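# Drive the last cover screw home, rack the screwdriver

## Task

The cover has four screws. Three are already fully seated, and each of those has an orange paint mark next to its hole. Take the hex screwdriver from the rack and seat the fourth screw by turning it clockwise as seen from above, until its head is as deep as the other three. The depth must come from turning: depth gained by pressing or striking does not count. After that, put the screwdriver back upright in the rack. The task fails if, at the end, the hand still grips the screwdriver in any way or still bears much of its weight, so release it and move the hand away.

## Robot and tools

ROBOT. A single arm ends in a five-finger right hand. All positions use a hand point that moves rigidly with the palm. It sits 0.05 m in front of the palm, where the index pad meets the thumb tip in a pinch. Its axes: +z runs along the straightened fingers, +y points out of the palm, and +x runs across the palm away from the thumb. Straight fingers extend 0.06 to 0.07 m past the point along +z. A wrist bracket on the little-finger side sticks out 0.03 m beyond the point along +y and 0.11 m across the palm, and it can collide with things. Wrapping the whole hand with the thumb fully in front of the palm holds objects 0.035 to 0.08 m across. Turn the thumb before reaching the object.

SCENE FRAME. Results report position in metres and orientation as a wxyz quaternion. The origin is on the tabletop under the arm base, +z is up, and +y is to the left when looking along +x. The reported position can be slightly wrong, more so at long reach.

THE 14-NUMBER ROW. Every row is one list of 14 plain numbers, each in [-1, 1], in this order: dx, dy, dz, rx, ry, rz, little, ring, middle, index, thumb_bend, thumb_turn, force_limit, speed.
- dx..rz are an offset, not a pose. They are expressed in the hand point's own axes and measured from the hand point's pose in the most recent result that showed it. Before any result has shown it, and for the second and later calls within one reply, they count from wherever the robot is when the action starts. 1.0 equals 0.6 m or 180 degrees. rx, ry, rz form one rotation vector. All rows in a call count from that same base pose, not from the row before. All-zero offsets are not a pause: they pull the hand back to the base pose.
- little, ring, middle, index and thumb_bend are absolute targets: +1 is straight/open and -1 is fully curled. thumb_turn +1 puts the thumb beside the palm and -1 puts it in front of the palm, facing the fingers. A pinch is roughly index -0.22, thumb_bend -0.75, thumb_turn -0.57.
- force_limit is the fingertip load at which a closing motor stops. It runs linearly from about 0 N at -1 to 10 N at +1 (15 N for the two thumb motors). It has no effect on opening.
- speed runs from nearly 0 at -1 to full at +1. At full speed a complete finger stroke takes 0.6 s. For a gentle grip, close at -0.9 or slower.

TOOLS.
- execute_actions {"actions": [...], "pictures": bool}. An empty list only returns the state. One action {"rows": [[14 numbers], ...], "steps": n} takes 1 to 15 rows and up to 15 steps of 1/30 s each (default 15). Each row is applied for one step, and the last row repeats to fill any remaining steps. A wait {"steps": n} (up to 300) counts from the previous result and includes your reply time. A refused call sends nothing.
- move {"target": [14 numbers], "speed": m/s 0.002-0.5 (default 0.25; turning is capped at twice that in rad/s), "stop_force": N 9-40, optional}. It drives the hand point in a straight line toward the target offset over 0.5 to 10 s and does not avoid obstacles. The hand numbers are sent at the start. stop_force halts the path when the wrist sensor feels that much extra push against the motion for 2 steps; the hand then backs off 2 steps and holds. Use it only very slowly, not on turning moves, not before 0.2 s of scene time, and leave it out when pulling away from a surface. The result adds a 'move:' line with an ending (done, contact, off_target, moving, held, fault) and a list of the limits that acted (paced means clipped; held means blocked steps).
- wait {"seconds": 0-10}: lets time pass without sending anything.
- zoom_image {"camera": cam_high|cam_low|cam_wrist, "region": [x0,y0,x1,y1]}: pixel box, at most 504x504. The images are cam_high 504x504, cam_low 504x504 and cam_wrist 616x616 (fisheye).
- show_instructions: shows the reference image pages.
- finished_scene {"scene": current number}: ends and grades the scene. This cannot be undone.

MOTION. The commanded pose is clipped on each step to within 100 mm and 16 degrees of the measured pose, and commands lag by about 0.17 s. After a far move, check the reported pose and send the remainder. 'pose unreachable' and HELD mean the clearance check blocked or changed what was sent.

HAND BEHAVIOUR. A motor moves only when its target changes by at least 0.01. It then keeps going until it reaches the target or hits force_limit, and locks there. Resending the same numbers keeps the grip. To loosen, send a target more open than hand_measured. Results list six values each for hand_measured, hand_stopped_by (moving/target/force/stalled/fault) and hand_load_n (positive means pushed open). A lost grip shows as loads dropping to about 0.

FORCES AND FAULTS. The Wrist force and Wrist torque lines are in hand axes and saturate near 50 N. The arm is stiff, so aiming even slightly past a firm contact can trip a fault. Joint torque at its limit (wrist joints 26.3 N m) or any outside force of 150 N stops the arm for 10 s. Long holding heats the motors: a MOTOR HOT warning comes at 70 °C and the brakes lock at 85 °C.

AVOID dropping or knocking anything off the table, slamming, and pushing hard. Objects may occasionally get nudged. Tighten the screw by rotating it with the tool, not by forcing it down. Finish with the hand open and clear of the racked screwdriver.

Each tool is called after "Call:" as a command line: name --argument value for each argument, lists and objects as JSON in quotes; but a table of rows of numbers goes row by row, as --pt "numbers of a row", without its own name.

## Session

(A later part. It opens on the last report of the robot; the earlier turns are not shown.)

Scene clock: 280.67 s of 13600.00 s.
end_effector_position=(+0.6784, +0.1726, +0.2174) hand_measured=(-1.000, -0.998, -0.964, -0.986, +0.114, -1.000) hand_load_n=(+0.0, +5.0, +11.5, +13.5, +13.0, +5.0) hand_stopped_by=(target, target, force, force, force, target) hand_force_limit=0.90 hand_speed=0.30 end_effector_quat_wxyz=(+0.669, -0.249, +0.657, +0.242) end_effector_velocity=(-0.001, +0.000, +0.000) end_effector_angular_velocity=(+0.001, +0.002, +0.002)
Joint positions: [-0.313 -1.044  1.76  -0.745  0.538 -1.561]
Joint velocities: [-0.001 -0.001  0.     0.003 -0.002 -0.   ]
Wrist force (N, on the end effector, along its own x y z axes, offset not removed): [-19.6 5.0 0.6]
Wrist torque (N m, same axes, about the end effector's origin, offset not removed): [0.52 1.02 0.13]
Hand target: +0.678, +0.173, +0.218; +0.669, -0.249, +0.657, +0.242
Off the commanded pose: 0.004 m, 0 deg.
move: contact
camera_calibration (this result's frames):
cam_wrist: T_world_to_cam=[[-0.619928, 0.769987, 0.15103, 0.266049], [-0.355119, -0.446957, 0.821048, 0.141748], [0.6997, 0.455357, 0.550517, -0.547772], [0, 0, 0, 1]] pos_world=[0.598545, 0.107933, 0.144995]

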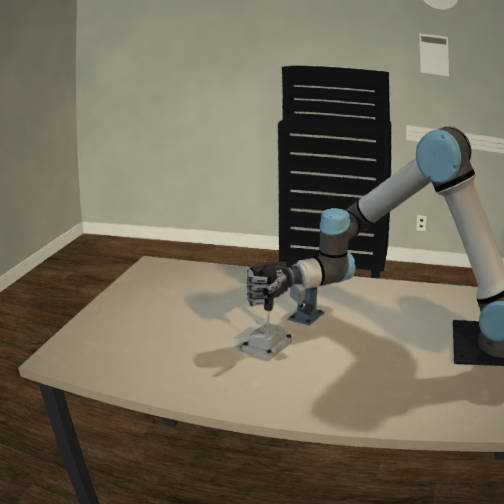

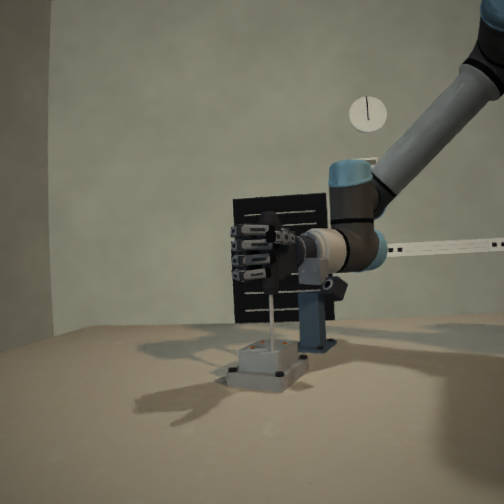

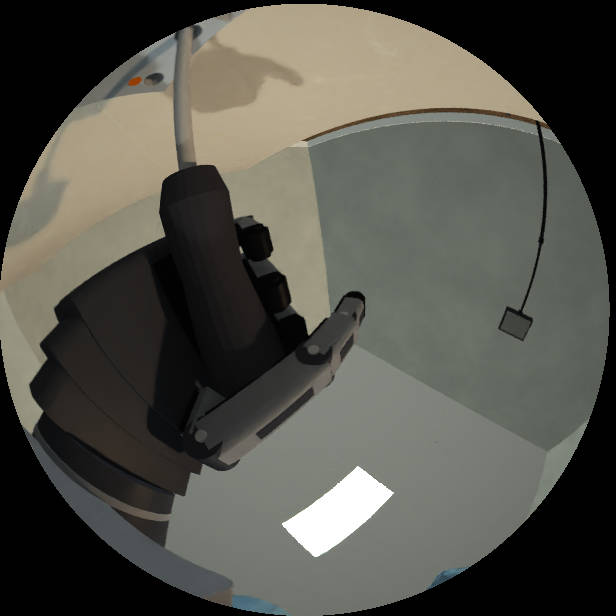

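Call:
move --target '[0,-0.02735,0.01517,0.1111,0,0,-1,-1,-1,-1,-0.7,-1,0.9,0.3]' --speed 0.5

Call:
move --target '[0,-0.02735,0.01517,0.1111,0,0,-1,-1,-1,-1,-0.7,-1,0.9,0.3]' --speed 0.5

Call:
move --target '[0,-0.02735,0.01517,0.1111,0,0,-1,-1,-1,-1,-0.7,-1,0.9,0.3]' --speed 0.5

Call:
move --target '[0,-0.02735,0.01517,0.1111,0,0,-1,-1,-1,-1,-0.7,-1,0.9,0.3]' --speed 0.5

Call:
execute_actions --actions '[{"rows":[[0,0,0,0,0,0,-0.55,-0.55,-0.4,-0.5,0.45,-1,0.9,0.4]],"steps":10}]' --pictures false

Call:
move --target '[0,0.0317,-0.0528,-0.2222,0,0,-0.55,-0.55,-0.4,-0.5,0.45,-1,0.9,0.2]' --speed 0.5

Call:
move --target '[0,0.0322,-0.0516,-0.2211,0,0,-0.55,-0.55,-0.4,-0.5,0.45,-1,0.9,0.2]' --speed 0.5

Call:
execute_actions --actions '[{"rows":[[0,0,0,0,0,0,-1,-1,-1,-1,0.45,-1,0.9,0.3]],"steps":13}]' --pictures false

Call:
execute_actions --actions '[{"rows":[[0,0,0,0,0,0,-1,-1,-1,-1,-0.7,-1,0.9,0.3]],"steps":13}]' --pictures false

Call:
move --target '[0.008,0,0,0,0,0,-1,-1,-1,-1,-0.7,-1,0.9,0.3]' --speed 0.003 --stop_force 9

Scene clock: 285.83 s of 13600.00 s.
end_effector_position=(+0.6959, +0.1661, +0.2179) hand_measured=(-1.000, -0.998, -0.964, -0.986, +0.114, -1.000) hand_load_n=(+0.0, +2.5, +11.0, +15.5, +11.5, +6.0) hand_stopped_by=(target, target, force, force, force, target) hand_force_limit=0.90 hand_speed=0.30 end_effector_quat_wxyz=(+0.702, -0.130, +0.689, +0.125) end_effector_velocity=(+0.001, +0.000, +0.000) end_effector_angular_velocity=(+0.001, -0.003, -0.014)
Joint positions: [-0.226 -1.125  1.901 -0.799  0.972 -1.567]
Joint velocities: [ 0.007 -0.001  0.002 -0.005  0.021  0.001]
Wrist force (N, on the end effector, along its own x y z axes, offset not removed): [-9.6 3.1 -1.8]
Wrist torque (N m, same axes, about the end effector's origin, offset not removed): [0.52 0.82 -0.10]
Hand target: +0.696, +0.166, +0.218; +0.703, -0.129, +0.689, +0.124
Off the commanded pose: 0.000 m, 0 deg.
After step 90, 1.07 s passed at rest.
move: done
camera_calibration (this result's frames):
cam_wrist: T_world_to_cam=[[-0.321455, 0.93389, 0.156576, 0.0456892], [-0.488084, -0.305104, 0.817732, 0.214388], [0.811444, 0.186441, 0.553894, -0.591193], [0, 0, 0, 1]] pos_world=[0.599046, 0.132965, 0.144993]

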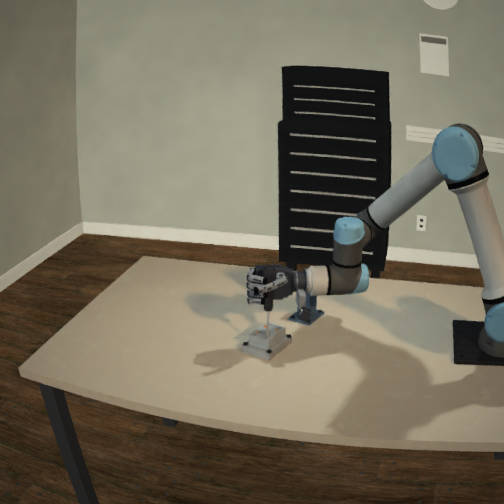

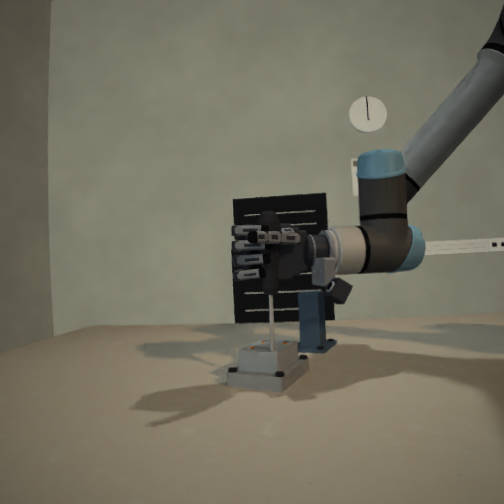

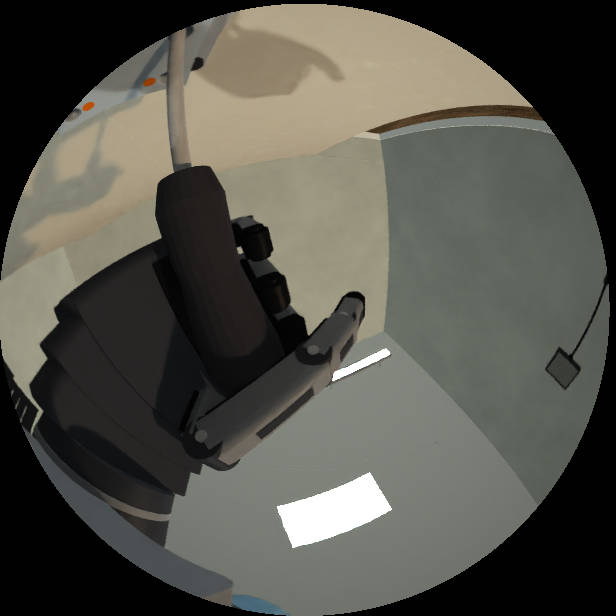

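Scene clock: 286.93 s of 13600.00 s.
end_effector_position=(+0.7102, +0.1541, +0.2182) hand_measured=(-1.000, -0.998, -0.964, -0.984, +0.114, -1.000) hand_load_n=(+0.0, +1.0, +10.5, +18.0, +9.5, +6.0) hand_stopped_by=(target, target, force, force, force, target) hand_force_limit=0.90 hand_speed=0.30 end_effector_quat_wxyz=(+0.714, -0.007, +0.700, +0.004) end_effector_velocity=(+0.001, +0.000, +0.000) end_effector_angular_velocity=(+0.002, -0.000, -0.015)
Joint positions: [-0.085 -1.15   1.944 -0.816  1.459 -1.571]
Joint velocities: [ 0.009  0.001 -0.002  0.001  0.024  0.002]
Wrist force (N, on the end effector, along its own x y z axes, offset not removed): [-2.3 0.3 -3.0]
Wrist torque (N m, same axes, about the end effector's origin, offset not removed): [0.43 0.65 -0.33]
Hand target: +0.710, +0.154, +0.218; +0.714, -0.006, +0.700, +0.004
Off the commanded pose: 0.000 m, 0 deg.
move: done
camera_calibration (this result's frames):
cam_wrist: T_world_to_cam=[[0.0148033, 0.986461, 0.163328, -0.186931], [-0.564882, -0.126531, 0.815413, 0.24491], [0.825039, -0.104332, 0.555361, -0.565889], [0, 0, 0, 1]] pos_world=[0.607993, 0.156349, 0.145101]

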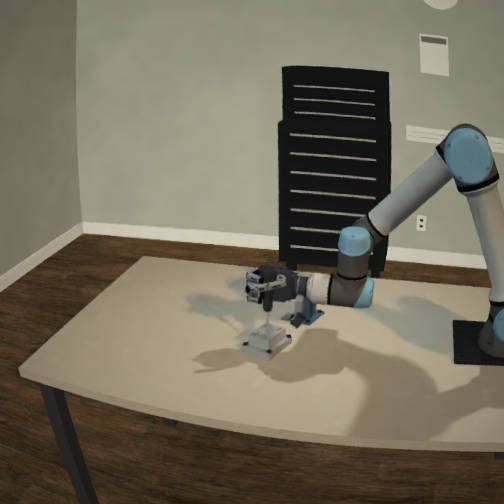

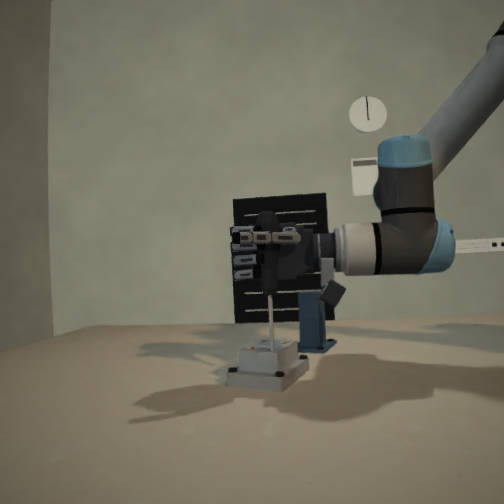

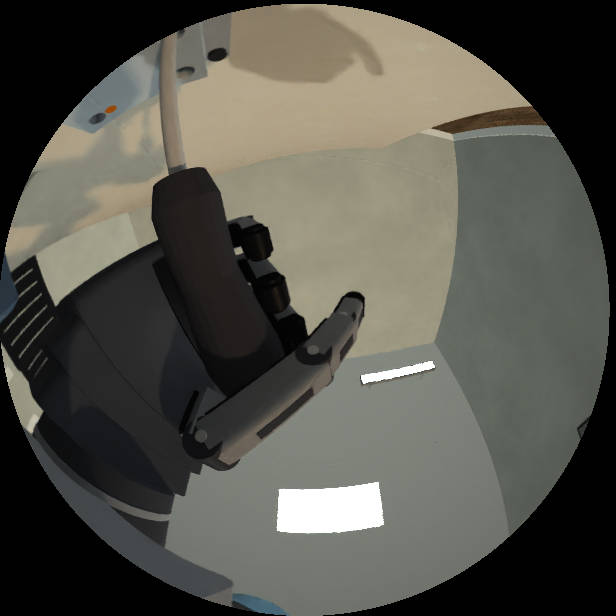

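Scene clock: 288.03 s of 13600.00 s.
end_effector_position=(+0.7195, +0.1379, +0.2184) hand_measured=(-1.000, -1.000, -0.964, -0.984, +0.114, -1.000) hand_load_n=(+0.0, +0.0, +10.0, +20.0, +8.5, +5.0) hand_stopped_by=(target, target, force, force, force, target) hand_force_limit=0.90 hand_speed=0.30 end_effector_quat_wxyz=(+0.705, +0.117, +0.690, -0.117) end_effector_velocity=(+0.001, -0.001, +0.001) end_effector_angular_velocity=(+0.001, -0.001, -0.015)
Joint positions: [ 0.072 -1.111  1.88  -0.792  1.963 -1.575]
Joint velocities: [ 0.007  0.004 -0.008  0.003  0.022  0.   ]
Wrist force (N, on the end effector, along its own x y z axes, offset not removed): [1.7 -2.3 -2.0]
Wrist torque (N m, same axes, about the end effector's origin, offset not removed): [0.14 0.46 -0.78]
Hand target: +0.720, +0.138, +0.218; +0.705, +0.117, +0.690, -0.117
Off the commanded pose: 0.000 m, 0 deg.
move: done
camera_calibration (this result's frames):
cam_wrist: T_world_to_cam=[[0.348838, 0.92157, 0.170356, -0.404097], [-0.576353, 0.0676201, 0.814398, 0.229639], [0.739005, -0.382278, 0.554738, -0.475009], [0, 0, 0, 1]] pos_world=[0.624352, 0.17529, 0.145328]

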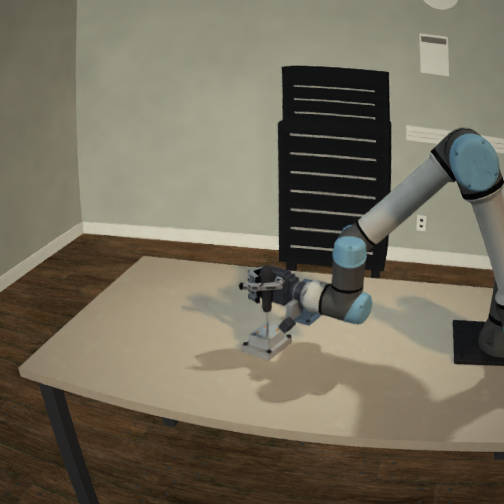

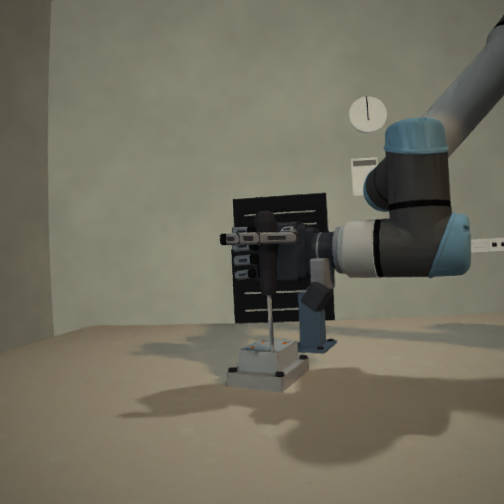

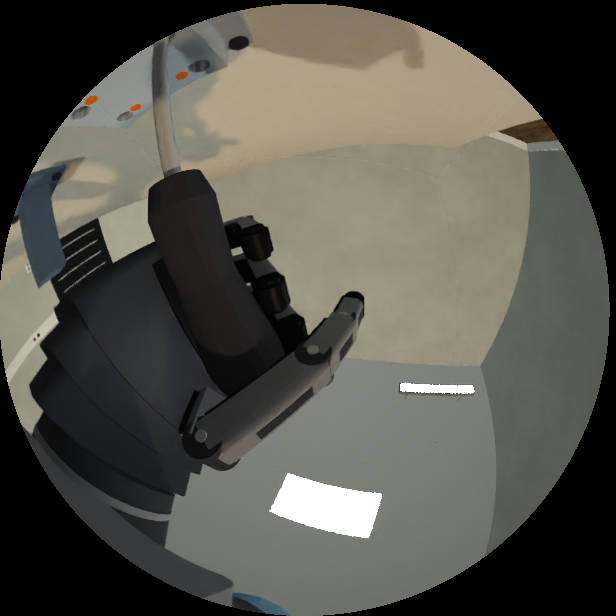

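Scene clock: 289.13 s of 13600.00 s.
end_effector_position=(+0.7227, +0.1195, +0.2185) hand_measured=(-1.000, -1.000, -0.964, -0.978, +0.112, -1.000) hand_load_n=(+0.0, +0.0, +10.5, +21.5, +5.0, +3.5) hand_stopped_by=(target, target, force, force, force, target) hand_force_limit=0.90 hand_speed=0.30 end_effector_quat_wxyz=(+0.674, +0.236, +0.659, -0.234) end_effector_velocity=(+0.000, -0.001, -0.000) end_effector_angular_velocity=(+0.002, +0.002, -0.016)
Joint positions: [ 0.199 -1.019  1.722 -0.732  2.437 -1.581]
Joint velocities: [ 0.004  0.006 -0.011  0.009  0.021  0.002]
Wrist force (N, on the end effector, along its own x y z axes, offset not removed): [16.9 -3.9 -1.7]
Wrist torque (N m, same axes, about the end effector's origin, offset not removed): [-0.66 -0.48 -0.34]
Hand target: +0.723, +0.119, +0.219; +0.674, +0.237, +0.659, -0.235
Off the commanded pose: 0.000 m, 0 deg.
move: done
camera_calibration (this result's frames):
cam_wrist: T_world_to_cam=[[0.640956, 0.746884, 0.177031, -0.579977], [-0.521166, 0.254135, 0.81474, 0.170467], [0.563526, -0.614475, 0.55214, -0.329282], [0, 0, 0, 1]] pos_world=[0.646141, 0.187518, 0.145597]

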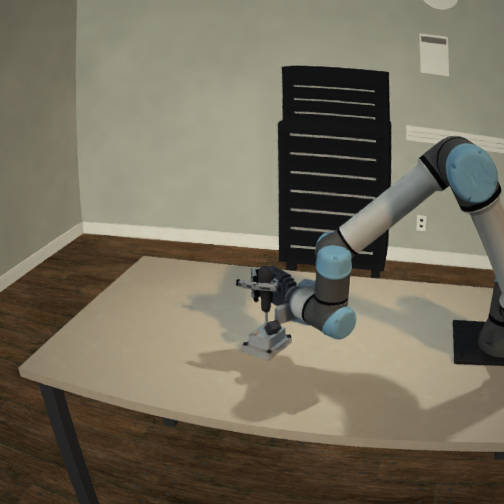

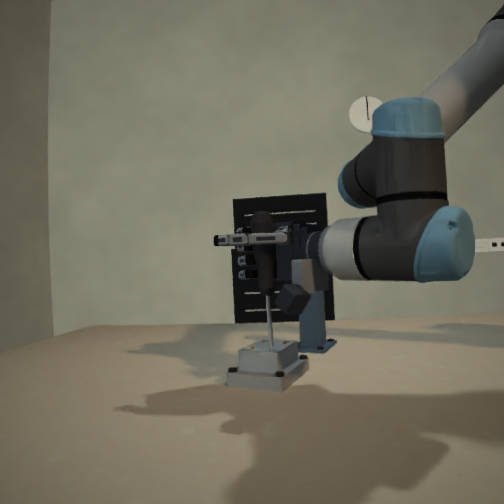

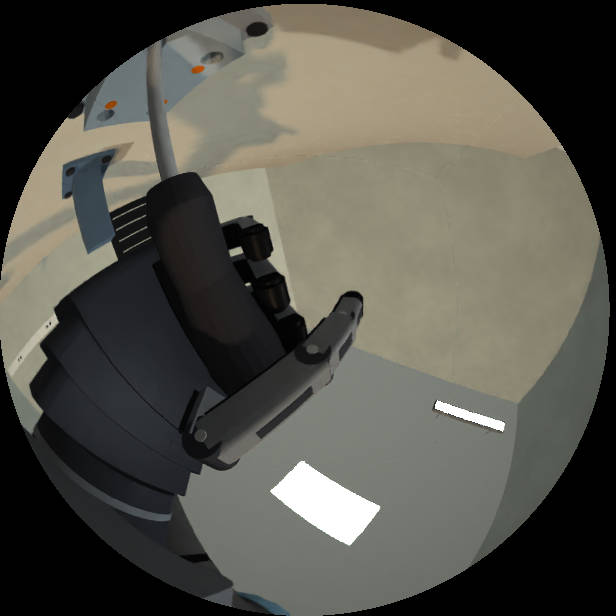

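Scene clock: 289.47 s of 13600.00 s.
end_effector_position=(+0.7228, +0.1196, +0.2187) hand_measured=(-0.550, -0.550, -0.428, -0.502, +0.446, -1.000) hand_load_n=(+0.0, +0.0, +0.5, +0.0, +0.0, +0.0) hand_stopped_by=(moving, moving, moving, moving, moving, target) hand_force_limit=0.90 hand_speed=0.40 end_effector_quat_wxyz=(+0.674, +0.237, +0.659, -0.234) end_effector_velocity=(+0.000, -0.001, +0.001) end_effector_angular_velocity=(+0.000, -0.001, -0.001)
Joint positions: [ 0.199 -1.019  1.721 -0.732  2.438 -1.581]
Joint velocities: [-0.001 -0.001 -0.    -0.001 -0.     0.   ]
Wrist force (N, on the end effector, along its own x y z axes, offset not removed): [0.6 0.7 0.4]
Wrist torque (N m, same axes, about the end effector's origin, offset not removed): [0.16 -0.15 0.05]
Hand target: +0.723, +0.120, +0.218; +0.674, +0.236, +0.659, -0.234
Off the commanded pose: 0.000 m, 0 deg.
Steps of this call (steps 1 to 10: all 10 steps of this action). Readings (end_effector_position | what the end effector reports):
1: (+0.7227, +0.1195, +0.2185) | hand_measured=(-1.000, -1.000, -0.964, -0.978, +0.112, -1.000) hand_load_n=(+0.0, +0.0, +10.5, +21.5, +5.0, +3.5) hand_stopped_by=(moving, moving, moving, moving, moving, target) hand_force_limit=0.90 hand_speed=0.40
2: (+0.7227, +0.1195, +0.2185) | hand_measured=(-1.000, -1.000, -0.964, -0.978, +0.112, -1.000) hand_load_n=(+0.0, +0.0, +10.5, +21.5, +5.0, +3.5) hand_stopped_by=(moving, moving, moving, moving, moving, target) hand_force_limit=0.90 hand_speed=0.40
4: (+0.7227, +0.1195, +0.2186) | hand_measured=(-0.930, -0.928, -0.898, -0.912, +0.152, -1.000) hand_load_n=(+0.0, +0.0, -4.5, +2.0, +2.5, +1.0) hand_stopped_by=(moving, moving, moving, moving, moving, target) hand_force_limit=0.90 hand_speed=0.40
8: (+0.7228, +0.1196, +0.2187) | hand_measured=(-0.618, -0.618, -0.584, -0.602, +0.348, -1.000) hand_load_n=(+0.0, +0.0, +0.0, +0.0, +0.0, +0.0) hand_stopped_by=(moving, moving, moving, moving, moving, target) hand_force_limit=0.90 hand_speed=0.40
10: the state above

Scene clock: 291.17 s of 13600.00 s.
end_effector_position=(+0.7098, +0.1542, +0.2182) hand_measured=(-0.550, -0.550, -0.400, -0.500, +0.450, -1.000) hand_load_n=(+0.0, +0.0, +0.0, +0.0, +0.0, +0.0) hand_stopped_by=(target, target, target, target, target, target) hand_force_limit=0.90 hand_speed=0.20 end_effector_quat_wxyz=(+0.714, -0.008, +0.700, +0.005) end_effector_velocity=(+0.001, +0.001, -0.000) end_effector_angular_velocity=(-0.001, +0.000, +0.016)
Joint positions: [-0.086 -1.15   1.945 -0.816  1.456 -1.571]
Joint velocities: [-0.007  0.002 -0.003  0.001 -0.023 -0.   ]
Wrist force (N, on the end effector, along its own x y z axes, offset not removed): [0.1 2.0 -0.6]
Wrist torque (N m, same axes, about the end effector's origin, offset not removed): [0.42 0.02 0.08]
Hand target: +0.710, +0.154, +0.218; +0.714, -0.008, +0.700, +0.006
Off the commanded pose: 0.000 m, 0 deg.
move: done
camera_calibration (this result's frames):
cam_wrist: T_world_to_cam=[[0.0127411, 0.986545, 0.162996, -0.185565], [-0.564775, -0.127417, 0.815349, 0.244811], [0.825147, -0.102444, 0.555552, -0.565934], [0, 0, 0, 1]] pos_world=[0.607606, 0.156284, 0.145045]

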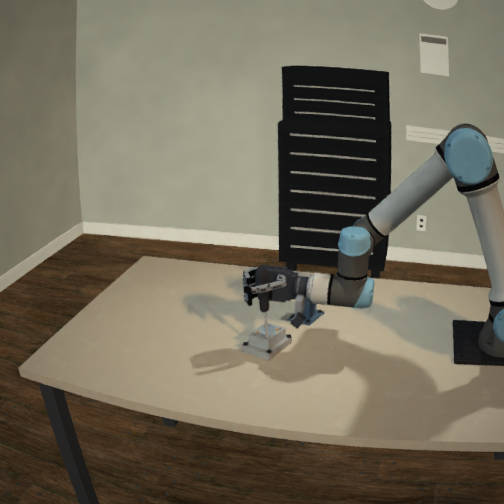

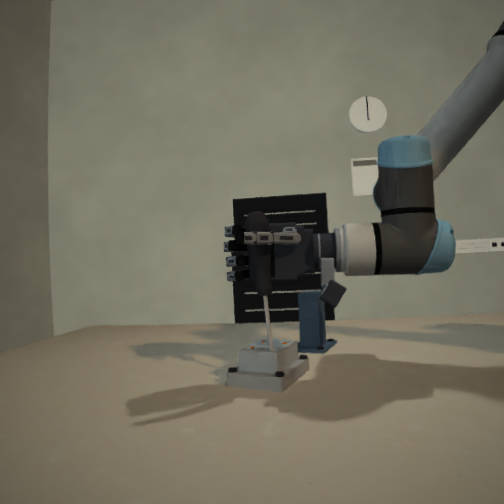

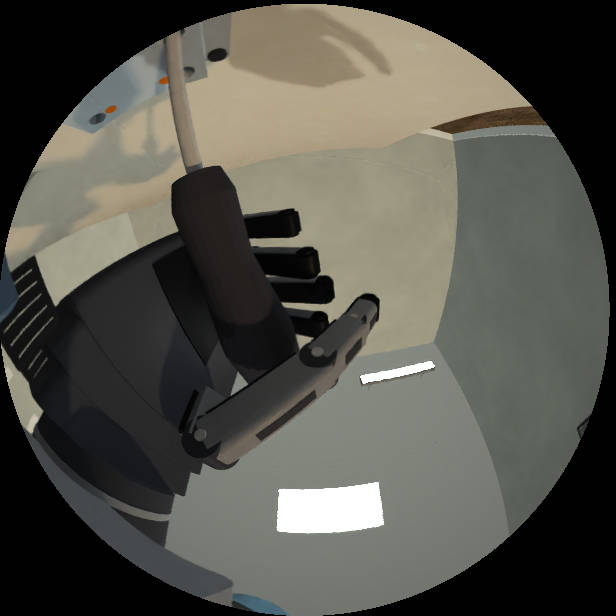

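Scene clock: 292.60 s of 13600.00 s.
end_effector_position=(+0.6783, +0.1728, +0.2173) hand_measured=(-0.550, -0.550, -0.400, -0.500, +0.450, -1.000) hand_load_n=(+0.0, +0.0, +0.0, +0.0, +0.0, +0.0) hand_stopped_by=(target, target, target, target, target, target) hand_force_limit=0.90 hand_speed=0.20 end_effector_quat_wxyz=(+0.669, -0.250, +0.657, +0.242) end_effector_velocity=(+0.001, +0.001, +0.000) end_effector_angular_velocity=(-0.003, +0.001, +0.017)
Joint positions: [-0.313 -1.044  1.76  -0.745  0.538 -1.562]
Joint velocities: [-0.001  0.007 -0.016  0.013 -0.019 -0.005]
Wrist force (N, on the end effector, along its own x y z axes, offset not removed): [-0.4 3.3 -0.1]
Wrist torque (N m, same axes, about the end effector's origin, offset not removed): [0.58 0.04 0.07]
Hand target: +0.678, +0.173, +0.217; +0.669, -0.250, +0.656, +0.243
Off the commanded pose: 0.000 m, 0 deg.
move: done
camera_calibration (this result's frames):
cam_wrist: T_world_to_cam=[[-0.620136, 0.769899, 0.150618, 0.2661], [-0.355314, -0.44682, 0.821039, 0.141956], [0.699416, 0.455639, 0.550645, -0.547661], [0, 0, 0, 1]] pos_world=[0.5985, 0.108094, 0.144936]

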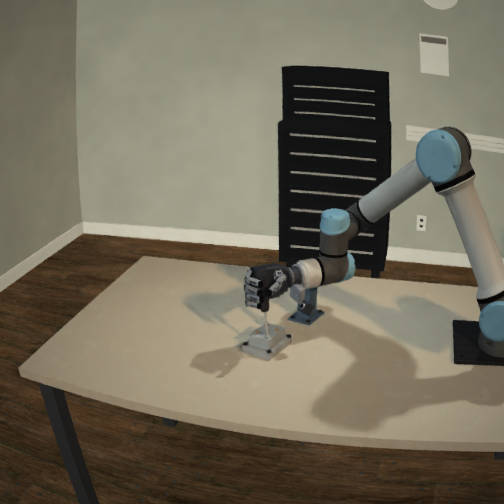

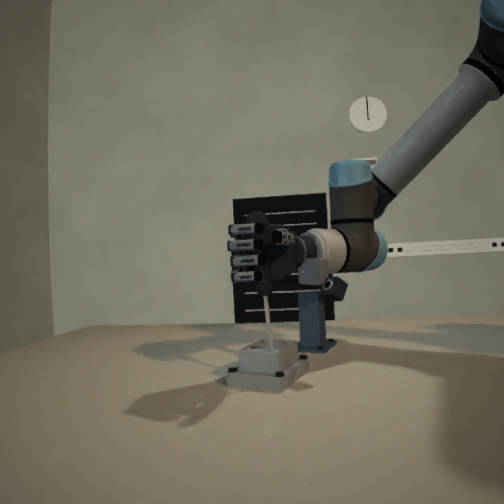

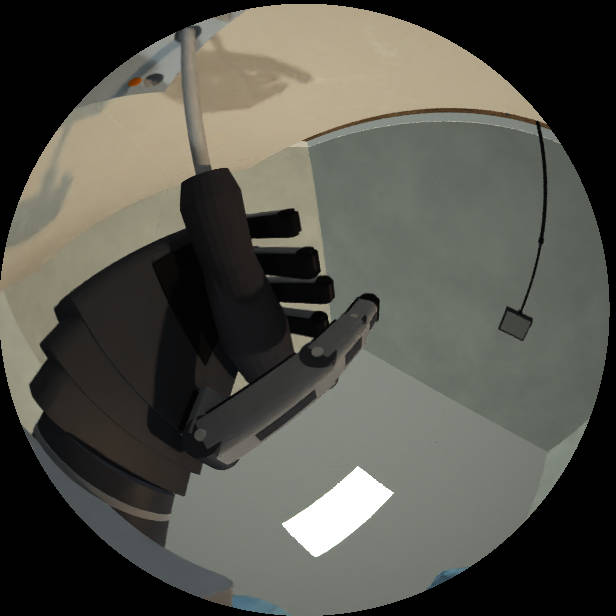

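Scene clock: 293.03 s of 13600.00 s.
end_effector_position=(+0.6784, +0.1727, +0.2174) hand_measured=(-0.994, -0.918, -0.854, -0.846, +0.450, -1.000) hand_load_n=(+11.0, +8.0, +12.0, +4.5, +0.0, +0.0) hand_stopped_by=(force, force, force, force, target, target) hand_force_limit=0.90 hand_speed=0.30 end_effector_quat_wxyz=(+0.669, -0.250, +0.657, +0.242) end_effector_velocity=(-0.000, -0.000, -0.000) end_effector_angular_velocity=(-0.000, -0.002, -0.000)
Joint positions: [-0.313 -1.044  1.76  -0.745  0.538 -1.562]
Joint velocities: [-0.    -0.     0.001 -0.003  0.     0.   ]
Wrist force (N, on the end effector, along its own x y z axes, offset not removed): [-6.8 10.8 3.5]
Wrist torque (N m, same axes, about the end effector's origin, offset not removed): [0.49 -0.16 1.52]
Hand target: +0.678, +0.173, +0.217; +0.669, -0.250, +0.657, +0.242
Off the commanded pose: 0.000 m, 0 deg.
Steps of this call (steps 1 to 13: all 13 steps of this action). Readings (end_effector_position | what the end effector reports):
1: (+0.6783, +0.1728, +0.2173) | hand_measured=(-0.550, -0.550, -0.400, -0.500, +0.450, -1.000) hand_load_n=(+0.0, +0.0, +0.0, +0.0, +0.0, +0.0) hand_stopped_by=(moving, moving, moving, moving, target, target) hand_force_limit=0.90 hand_speed=0.30
2: (+0.6783, +0.1728, +0.2173) | hand_measured=(-0.550, -0.550, -0.400, -0.500, +0.450, -1.000) hand_load_n=(+0.0, +0.0, +0.0, +0.0, +0.0, +0.0) hand_stopped_by=(moving, moving, moving, moving, target, target) hand_force_limit=0.90 hand_speed=0.30
4: (+0.6783, +0.1728, +0.2173) | hand_measured=(-0.616, -0.616, -0.466, -0.566, +0.450, -1.000) hand_load_n=(+0.0, +0.0, +0.0, +0.0, +0.0, +0.0) hand_stopped_by=(moving, moving, moving, moving, target, target) hand_force_limit=0.90 hand_speed=0.30
8: (+0.6784, +0.1727, +0.2174) | hand_measured=(-0.904, -0.902, -0.754, -0.846, +0.450, -1.000) hand_load_n=(+0.0, +8.5, +0.0, +12.5, +0.0, +0.0) hand_stopped_by=(moving, moving, moving, force, target, target) hand_force_limit=0.90 hand_speed=0.30
13: the state above

Scene clock: 293.47 s of 13600.00 s.
end_effector_position=(+0.6784, +0.1727, +0.2174) hand_measured=(-0.994, -0.918, -0.854, -0.846, +0.024, -1.000) hand_load_n=(+11.0, +8.0, +11.5, +4.5, +16.0, +3.0) hand_stopped_by=(force, force, force, force, force, target) hand_force_limit=0.90 hand_speed=0.30 end_effector_quat_wxyz=(+0.669, -0.250, +0.657, +0.242) end_effector_velocity=(-0.000, -0.000, -0.000) end_effector_angular_velocity=(+0.000, +0.000, +0.000)
Joint positions: [-0.313 -1.044  1.76  -0.745  0.538 -1.562]
Joint velocities: [-0.    -0.     0.    -0.    -0.001  0.   ]
Wrist force (N, on the end effector, along its own x y z axes, offset not removed): [-6.3 11.6 3.4]
Wrist torque (N m, same axes, about the end effector's origin, offset not removed): [0.71 -0.30 1.64]
Hand target: +0.678, +0.173, +0.217; +0.669, -0.250, +0.657, +0.242
Off the commanded pose: 0.000 m, 0 deg.
Steps of this call (steps 1 to 13: all 13 steps of this action). Readings (end_effector_position | what the end effector reports):
1: (+0.6784, +0.1727, +0.2174) | hand_measured=(-0.994, -0.918, -0.854, -0.846, +0.450, -1.000) hand_load_n=(+11.0, +8.0, +12.0, +4.5, +0.0, +0.0) hand_stopped_by=(force, force, force, force, moving, target) hand_force_limit=0.90 hand_speed=0.30
2: (+0.6784, +0.1727, +0.2174) | hand_measured=(-0.994, -0.918, -0.854, -0.846, +0.450, -1.000) hand_load_n=(+11.0, +8.0, +12.0, +4.5, +0.0, +0.0) hand_stopped_by=(force, force, force, force, moving, target) hand_force_limit=0.90 hand_speed=0.30
4: (+0.6784, +0.1727, +0.2174) | hand_measured=(-0.994, -0.918, -0.854, -0.846, +0.408, -1.000) hand_load_n=(+11.0, +8.0, +12.0, +4.5, +0.0, +0.0) hand_stopped_by=(force, force, force, force, moving, target) hand_force_limit=0.90 hand_speed=0.30
8: (+0.6784, +0.1727, +0.2174) | hand_measured=(-0.994, -0.918, -0.854, -0.846, +0.226, -1.000) hand_load_n=(+11.0, +8.0, +12.0, +4.5, +0.0, +0.0) hand_stopped_by=(force, force, force, force, moving, target) hand_force_limit=0.90 hand_speed=0.30
13: the state above

Scene clock: 294.20 s of 13600.00 s.
end_effector_position=(+0.6784, +0.1727, +0.2171) hand_measured=(-0.994, -0.918, -0.854, -0.846, +0.032, -1.000) hand_load_n=(+11.5, +8.0, +11.5, +5.0, +15.5, +3.0) hand_stopped_by=(force, force, force, force, force, target) hand_force_limit=0.90 hand_speed=0.30 end_effector_quat_wxyz=(+0.670, -0.250, +0.656, +0.242) end_effector_velocity=(+0.000, -0.001, +0.001) end_effector_angular_velocity=(+0.000, +0.001, -0.001)
Joint positions: [-0.313 -1.043  1.76  -0.746  0.538 -1.562]
Joint velocities: [-0.001 -0.001 -0.     0.003  0.001 -0.   ]
Wrist force (N, on the end effector, along its own x y z axes, offset not removed): [-22.9 11.8 4.1]
Wrist torque (N m, same axes, about the end effector's origin, offset not removed): [0.64 0.48 1.14]
Hand target: +0.678, +0.173, +0.217; +0.669, -0.250, +0.656, +0.242
Off the commanded pose: 0.004 m, 0 deg.
move: contact
camera_calibration (this result's frames):
cam_wrist: T_world_to_cam=[[-0.620236, 0.769932, 0.150038, 0.266451], [-0.355803, -0.446603, 0.820945, 0.142507], [0.699079, 0.455796, 0.550943, -0.547442], [0, 0, 0, 1]] pos_world=[0.598672, 0.108017, 0.144642]

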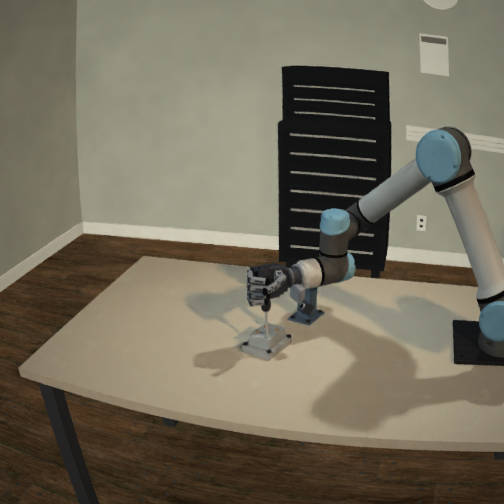

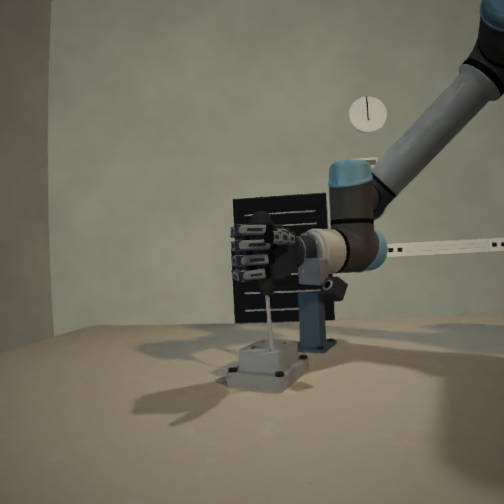

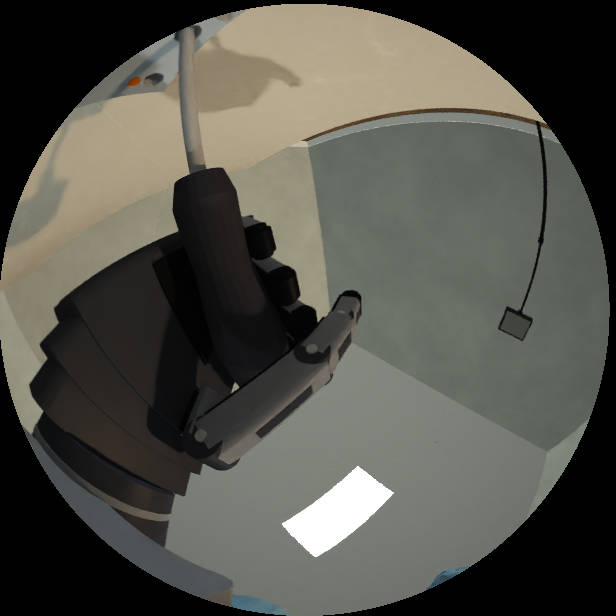

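Call:
execute_actions --actions '[{"rows":[[-0.001,0.005,0,0,0,0,-0.55,-0.55,-0.4,-0.5,0.45,-1,0.9,0.4]],"steps":14}]' --pictures false

Call:
execute_actions --actions '[{"rows":[[0,0,0,0,0,0,-1,-1,-1,-1,0.45,-1,0.9,0.3]],"steps":14}]' --pictures false

Call:
execute_actions --actions '[{"rows":[[0,-0.005,0,0,0,0,-1,-1,-1,-1,-0.7,-1,0.9,0.3]],"steps":15}]'

Scene clock: 295.83 s of 13600.00 s.
end_effector_position=(+0.6766, +0.1748, +0.2176) hand_measured=(-0.550, -0.550, -0.400, -0.500, +0.450, -1.000) hand_load_n=(+0.0, +0.0, +0.0, +0.0, +0.0, +0.0) hand_stopped_by=(target, target, target, target, moving, target) hand_force_limit=0.90 hand_speed=0.40 end_effector_quat_wxyz=(+0.670, -0.250, +0.656, +0.242) end_effector_velocity=(-0.001, +0.002, +0.000) end_effector_angular_velocity=(-0.000, -0.001, +0.001)
Joint positions: [-0.31  -1.048  1.766 -0.748  0.54  -1.562]
Joint velocities: [ 0.002 -0.002  0.002 -0.002  0.002 -0.   ]
Wrist force (N, on the end effector, along its own x y z axes, offset not removed): [0.8 2.8 1.9]
Wrist torque (N m, same axes, about the end effector's origin, offset not removed): [0.41 -0.25 0.08]
Hand target: +0.676, +0.175, +0.218; +0.670, -0.250, +0.656, +0.242
Off the commanded pose: 0.000 m, 0 deg.
Steps of this call (steps 1 to 35: nothing new was sent; steps 36 to 49: all 14 steps of this action). Readings (end_effector_position | what the end effector reports):
36: (+0.6784, +0.1727, +0.2172) | hand_measured=(-0.994, -0.918, -0.854, -0.846, +0.032, -1.000) hand_load_n=(+11.0, +8.0, +11.5, +5.0, +15.5, +3.0) hand_stopped_by=(moving, moving, moving, moving, moving, target) hand_force_limit=0.90 hand_speed=0.40
37: (+0.6782, +0.1729, +0.2173) | hand_measured=(-0.994, -0.918, -0.854, -0.846, +0.032, -1.000) hand_load_n=(+11.0, +8.0, +11.5, +5.0, +15.5, +3.0) hand_stopped_by=(moving, moving, moving, moving, moving, target) hand_force_limit=0.90 hand_speed=0.40
39: (+0.6777, +0.1736, +0.2175) | hand_measured=(-0.926, -0.848, -0.808, -0.776, +0.076, -1.000) hand_load_n=(+0.0, +0.0, -13.0, +0.0, +11.5, +2.5) hand_stopped_by=(moving, moving, moving, moving, moving, target) hand_force_limit=0.90 hand_speed=0.40
43: (+0.6769, +0.1744, +0.2176) | hand_measured=(-0.614, -0.556, -0.504, -0.504, +0.264, -1.000) hand_load_n=(+0.0, +0.0, +0.0, +0.0, +0.0, +0.0) hand_stopped_by=(moving, moving, moving, moving, moving, target) hand_force_limit=0.90 hand_speed=0.40
49: the state above

Scene clock: 296.30 s of 13600.00 s.
end_effector_position=(+0.6766, +0.1749, +0.2176) hand_measured=(-1.000, -1.000, -0.966, -0.984, +0.450, -1.000) hand_load_n=(+0.0, +2.5, +10.0, +11.0, +0.5, +0.0) hand_stopped_by=(target, target, force, force, target, target) hand_force_limit=0.90 hand_speed=0.30 end_effector_quat_wxyz=(+0.670, -0.250, +0.656, +0.242) end_effector_velocity=(+0.000, -0.000, +0.000) end_effector_angular_velocity=(-0.000, -0.001, +0.000)
Joint positions: [-0.31  -1.048  1.766 -0.748  0.54  -1.562]
Joint velocities: [-0.     0.    -0.    -0.001 -0.    -0.   ]
Wrist force (N, on the end effector, along its own x y z axes, offset not removed): [-2.2 3.0 1.6]
Wrist torque (N m, same axes, about the end effector's origin, offset not removed): [0.39 0.09 0.06]
Hand target: +0.677, +0.175, +0.218; +0.670, -0.250, +0.656, +0.242
Off the commanded pose: 0.000 m, 0 deg.
Steps of this call (steps 1 to 14: all 14 steps of this action). Readings (end_effector_position | what the end effector reports):
1: (+0.6766, +0.1749, +0.2176) | hand_measured=(-0.550, -0.550, -0.400, -0.500, +0.450, -1.000) hand_load_n=(+0.0, +0.0, +0.0, +0.0, +0.0, +0.0) hand_stopped_by=(moving, moving, moving, moving, target, target) hand_force_limit=0.90 hand_speed=0.30
2: (+0.6766, +0.1749, +0.2176) | hand_measured=(-0.550, -0.550, -0.400, -0.500, +0.450, -1.000) hand_load_n=(+0.0, +0.0, +0.0, +0.0, +0.0, +0.0) hand_stopped_by=(moving, moving, moving, moving, target, target) hand_force_limit=0.90 hand_speed=0.30
4: (+0.6766, +0.1749, +0.2176) | hand_measured=(-0.616, -0.616, -0.466, -0.566, +0.450, -1.000) hand_load_n=(+0.0, +0.0, +0.0, +0.0, +0.0, +0.0) hand_stopped_by=(moving, moving, moving, moving, target, target) hand_force_limit=0.90 hand_speed=0.30
8: (+0.6766, +0.1749, +0.2176) | hand_measured=(-0.904, -0.904, -0.754, -0.854, +0.450, -1.000) hand_load_n=(+0.0, +0.0, +0.0, +0.0, +0.0, +0.0) hand_stopped_by=(moving, moving, moving, moving, target, target) hand_force_limit=0.90 hand_speed=0.30
14: the state above

Scene clock: 296.80 s of 13600.00 s.
end_effector_position=(+0.6784, +0.1727, +0.2176) hand_measured=(-1.000, -0.998, -0.964, -0.984, +0.070, -1.000) hand_load_n=(+0.0, +5.0, +11.5, +12.0, +14.5, +5.5) hand_stopped_by=(target, target, force, force, force, target) hand_force_limit=0.90 hand_speed=0.30 end_effector_quat_wxyz=(+0.670, -0.250, +0.656, +0.242) end_effector_velocity=(+0.001, -0.001, -0.000) end_effector_angular_velocity=(+0.001, +0.001, -0.001)
Joint positions: [-0.313 -1.044  1.759 -0.745  0.538 -1.562]
Joint velocities: [-0.001  0.001 -0.002  0.001 -0.     0.001]
Wrist force (N, on the end effector, along its own x y z axes, offset not removed): [-6.5 7.6 1.5]
Wrist torque (N m, same axes, about the end effector's origin, offset not removed): [0.55 0.40 0.80]
Hand target: +0.679, +0.173, +0.218; +0.670, -0.250, +0.656, +0.242
Off the commanded pose: 0.000 m, 0 deg.
Steps of this call (steps 1 to 15: all 15 steps of this action). Readings (end_effector_position | what the end effector reports):
1: (+0.6766, +0.1749, +0.2176) | hand_measured=(-1.000, -1.000, -0.966, -0.984, +0.450, -1.000) hand_load_n=(+0.0, +2.5, +10.0, +11.0, +0.5, +0.0) hand_stopped_by=(target, target, force, force, moving, target) hand_force_limit=0.90 hand_speed=0.30
2: (+0.6768, +0.1747, +0.2176) | hand_measured=(-1.000, -1.000, -0.966, -0.984, +0.450, -1.000) hand_load_n=(+0.0, +2.5, +10.0, +11.0, +0.5, +0.0) hand_stopped_by=(target, target, force, force, moving, target) hand_force_limit=0.90 hand_speed=0.30
4: (+0.6773, +0.1740, +0.2176) | hand_measured=(-1.000, -1.000, -0.966, -0.984, +0.410, -1.000) hand_load_n=(+0.0, +3.0, +10.0, +11.0, +2.0, +1.0) hand_stopped_by=(target, target, force, force, moving, target) hand_force_limit=0.90 hand_speed=0.30
8: (+0.6780, +0.1732, +0.2176) | hand_measured=(-1.000, -0.998, -0.966, -0.984, +0.236, -1.000) hand_load_n=(+0.0, +3.5, +10.5, +10.5, +9.0, +4.0) hand_stopped_by=(target, target, force, force, moving, target) hand_force_limit=0.90 hand_speed=0.30
15: the state above
camera_calibration (this result's frames):
cam_wrist: T_world_to_cam=[[-0.62025, 0.76993, 0.149991, 0.266355], [-0.355809, -0.446569, 0.82096, 0.142027], [0.699064, 0.455832, 0.550933, -0.547743], [0, 0, 0, 1]] pos_world=[0.598648, 0.108029, 0.14522]

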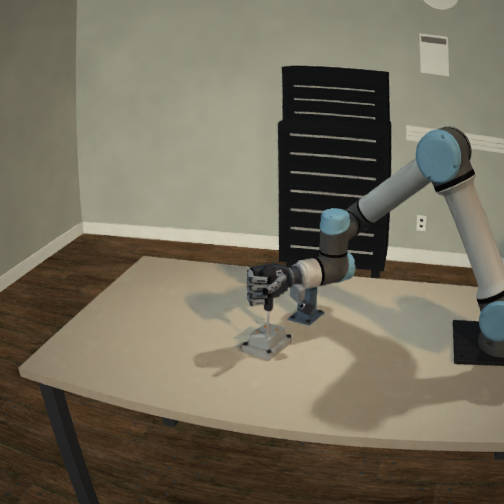

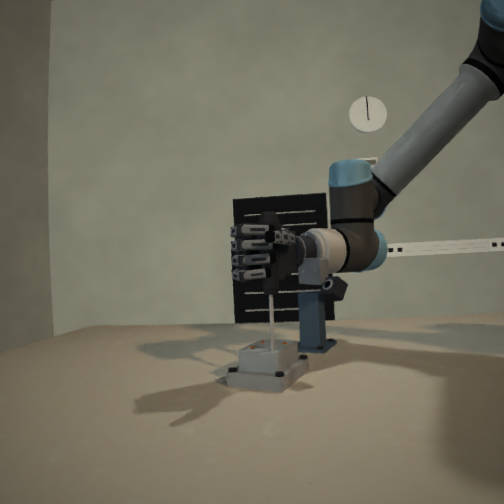

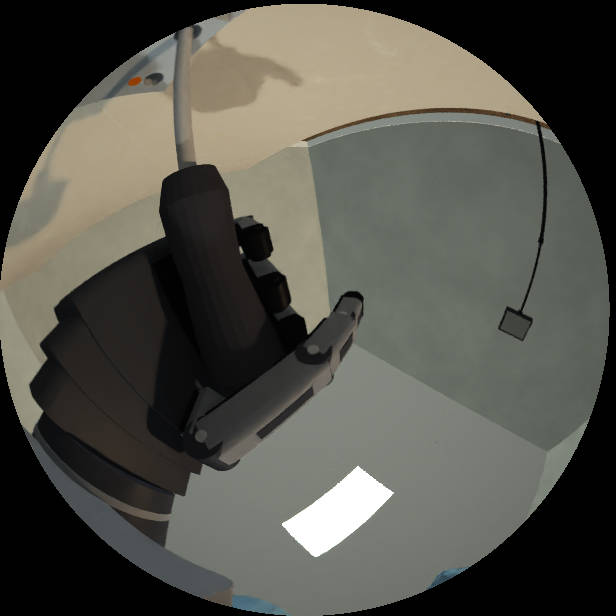

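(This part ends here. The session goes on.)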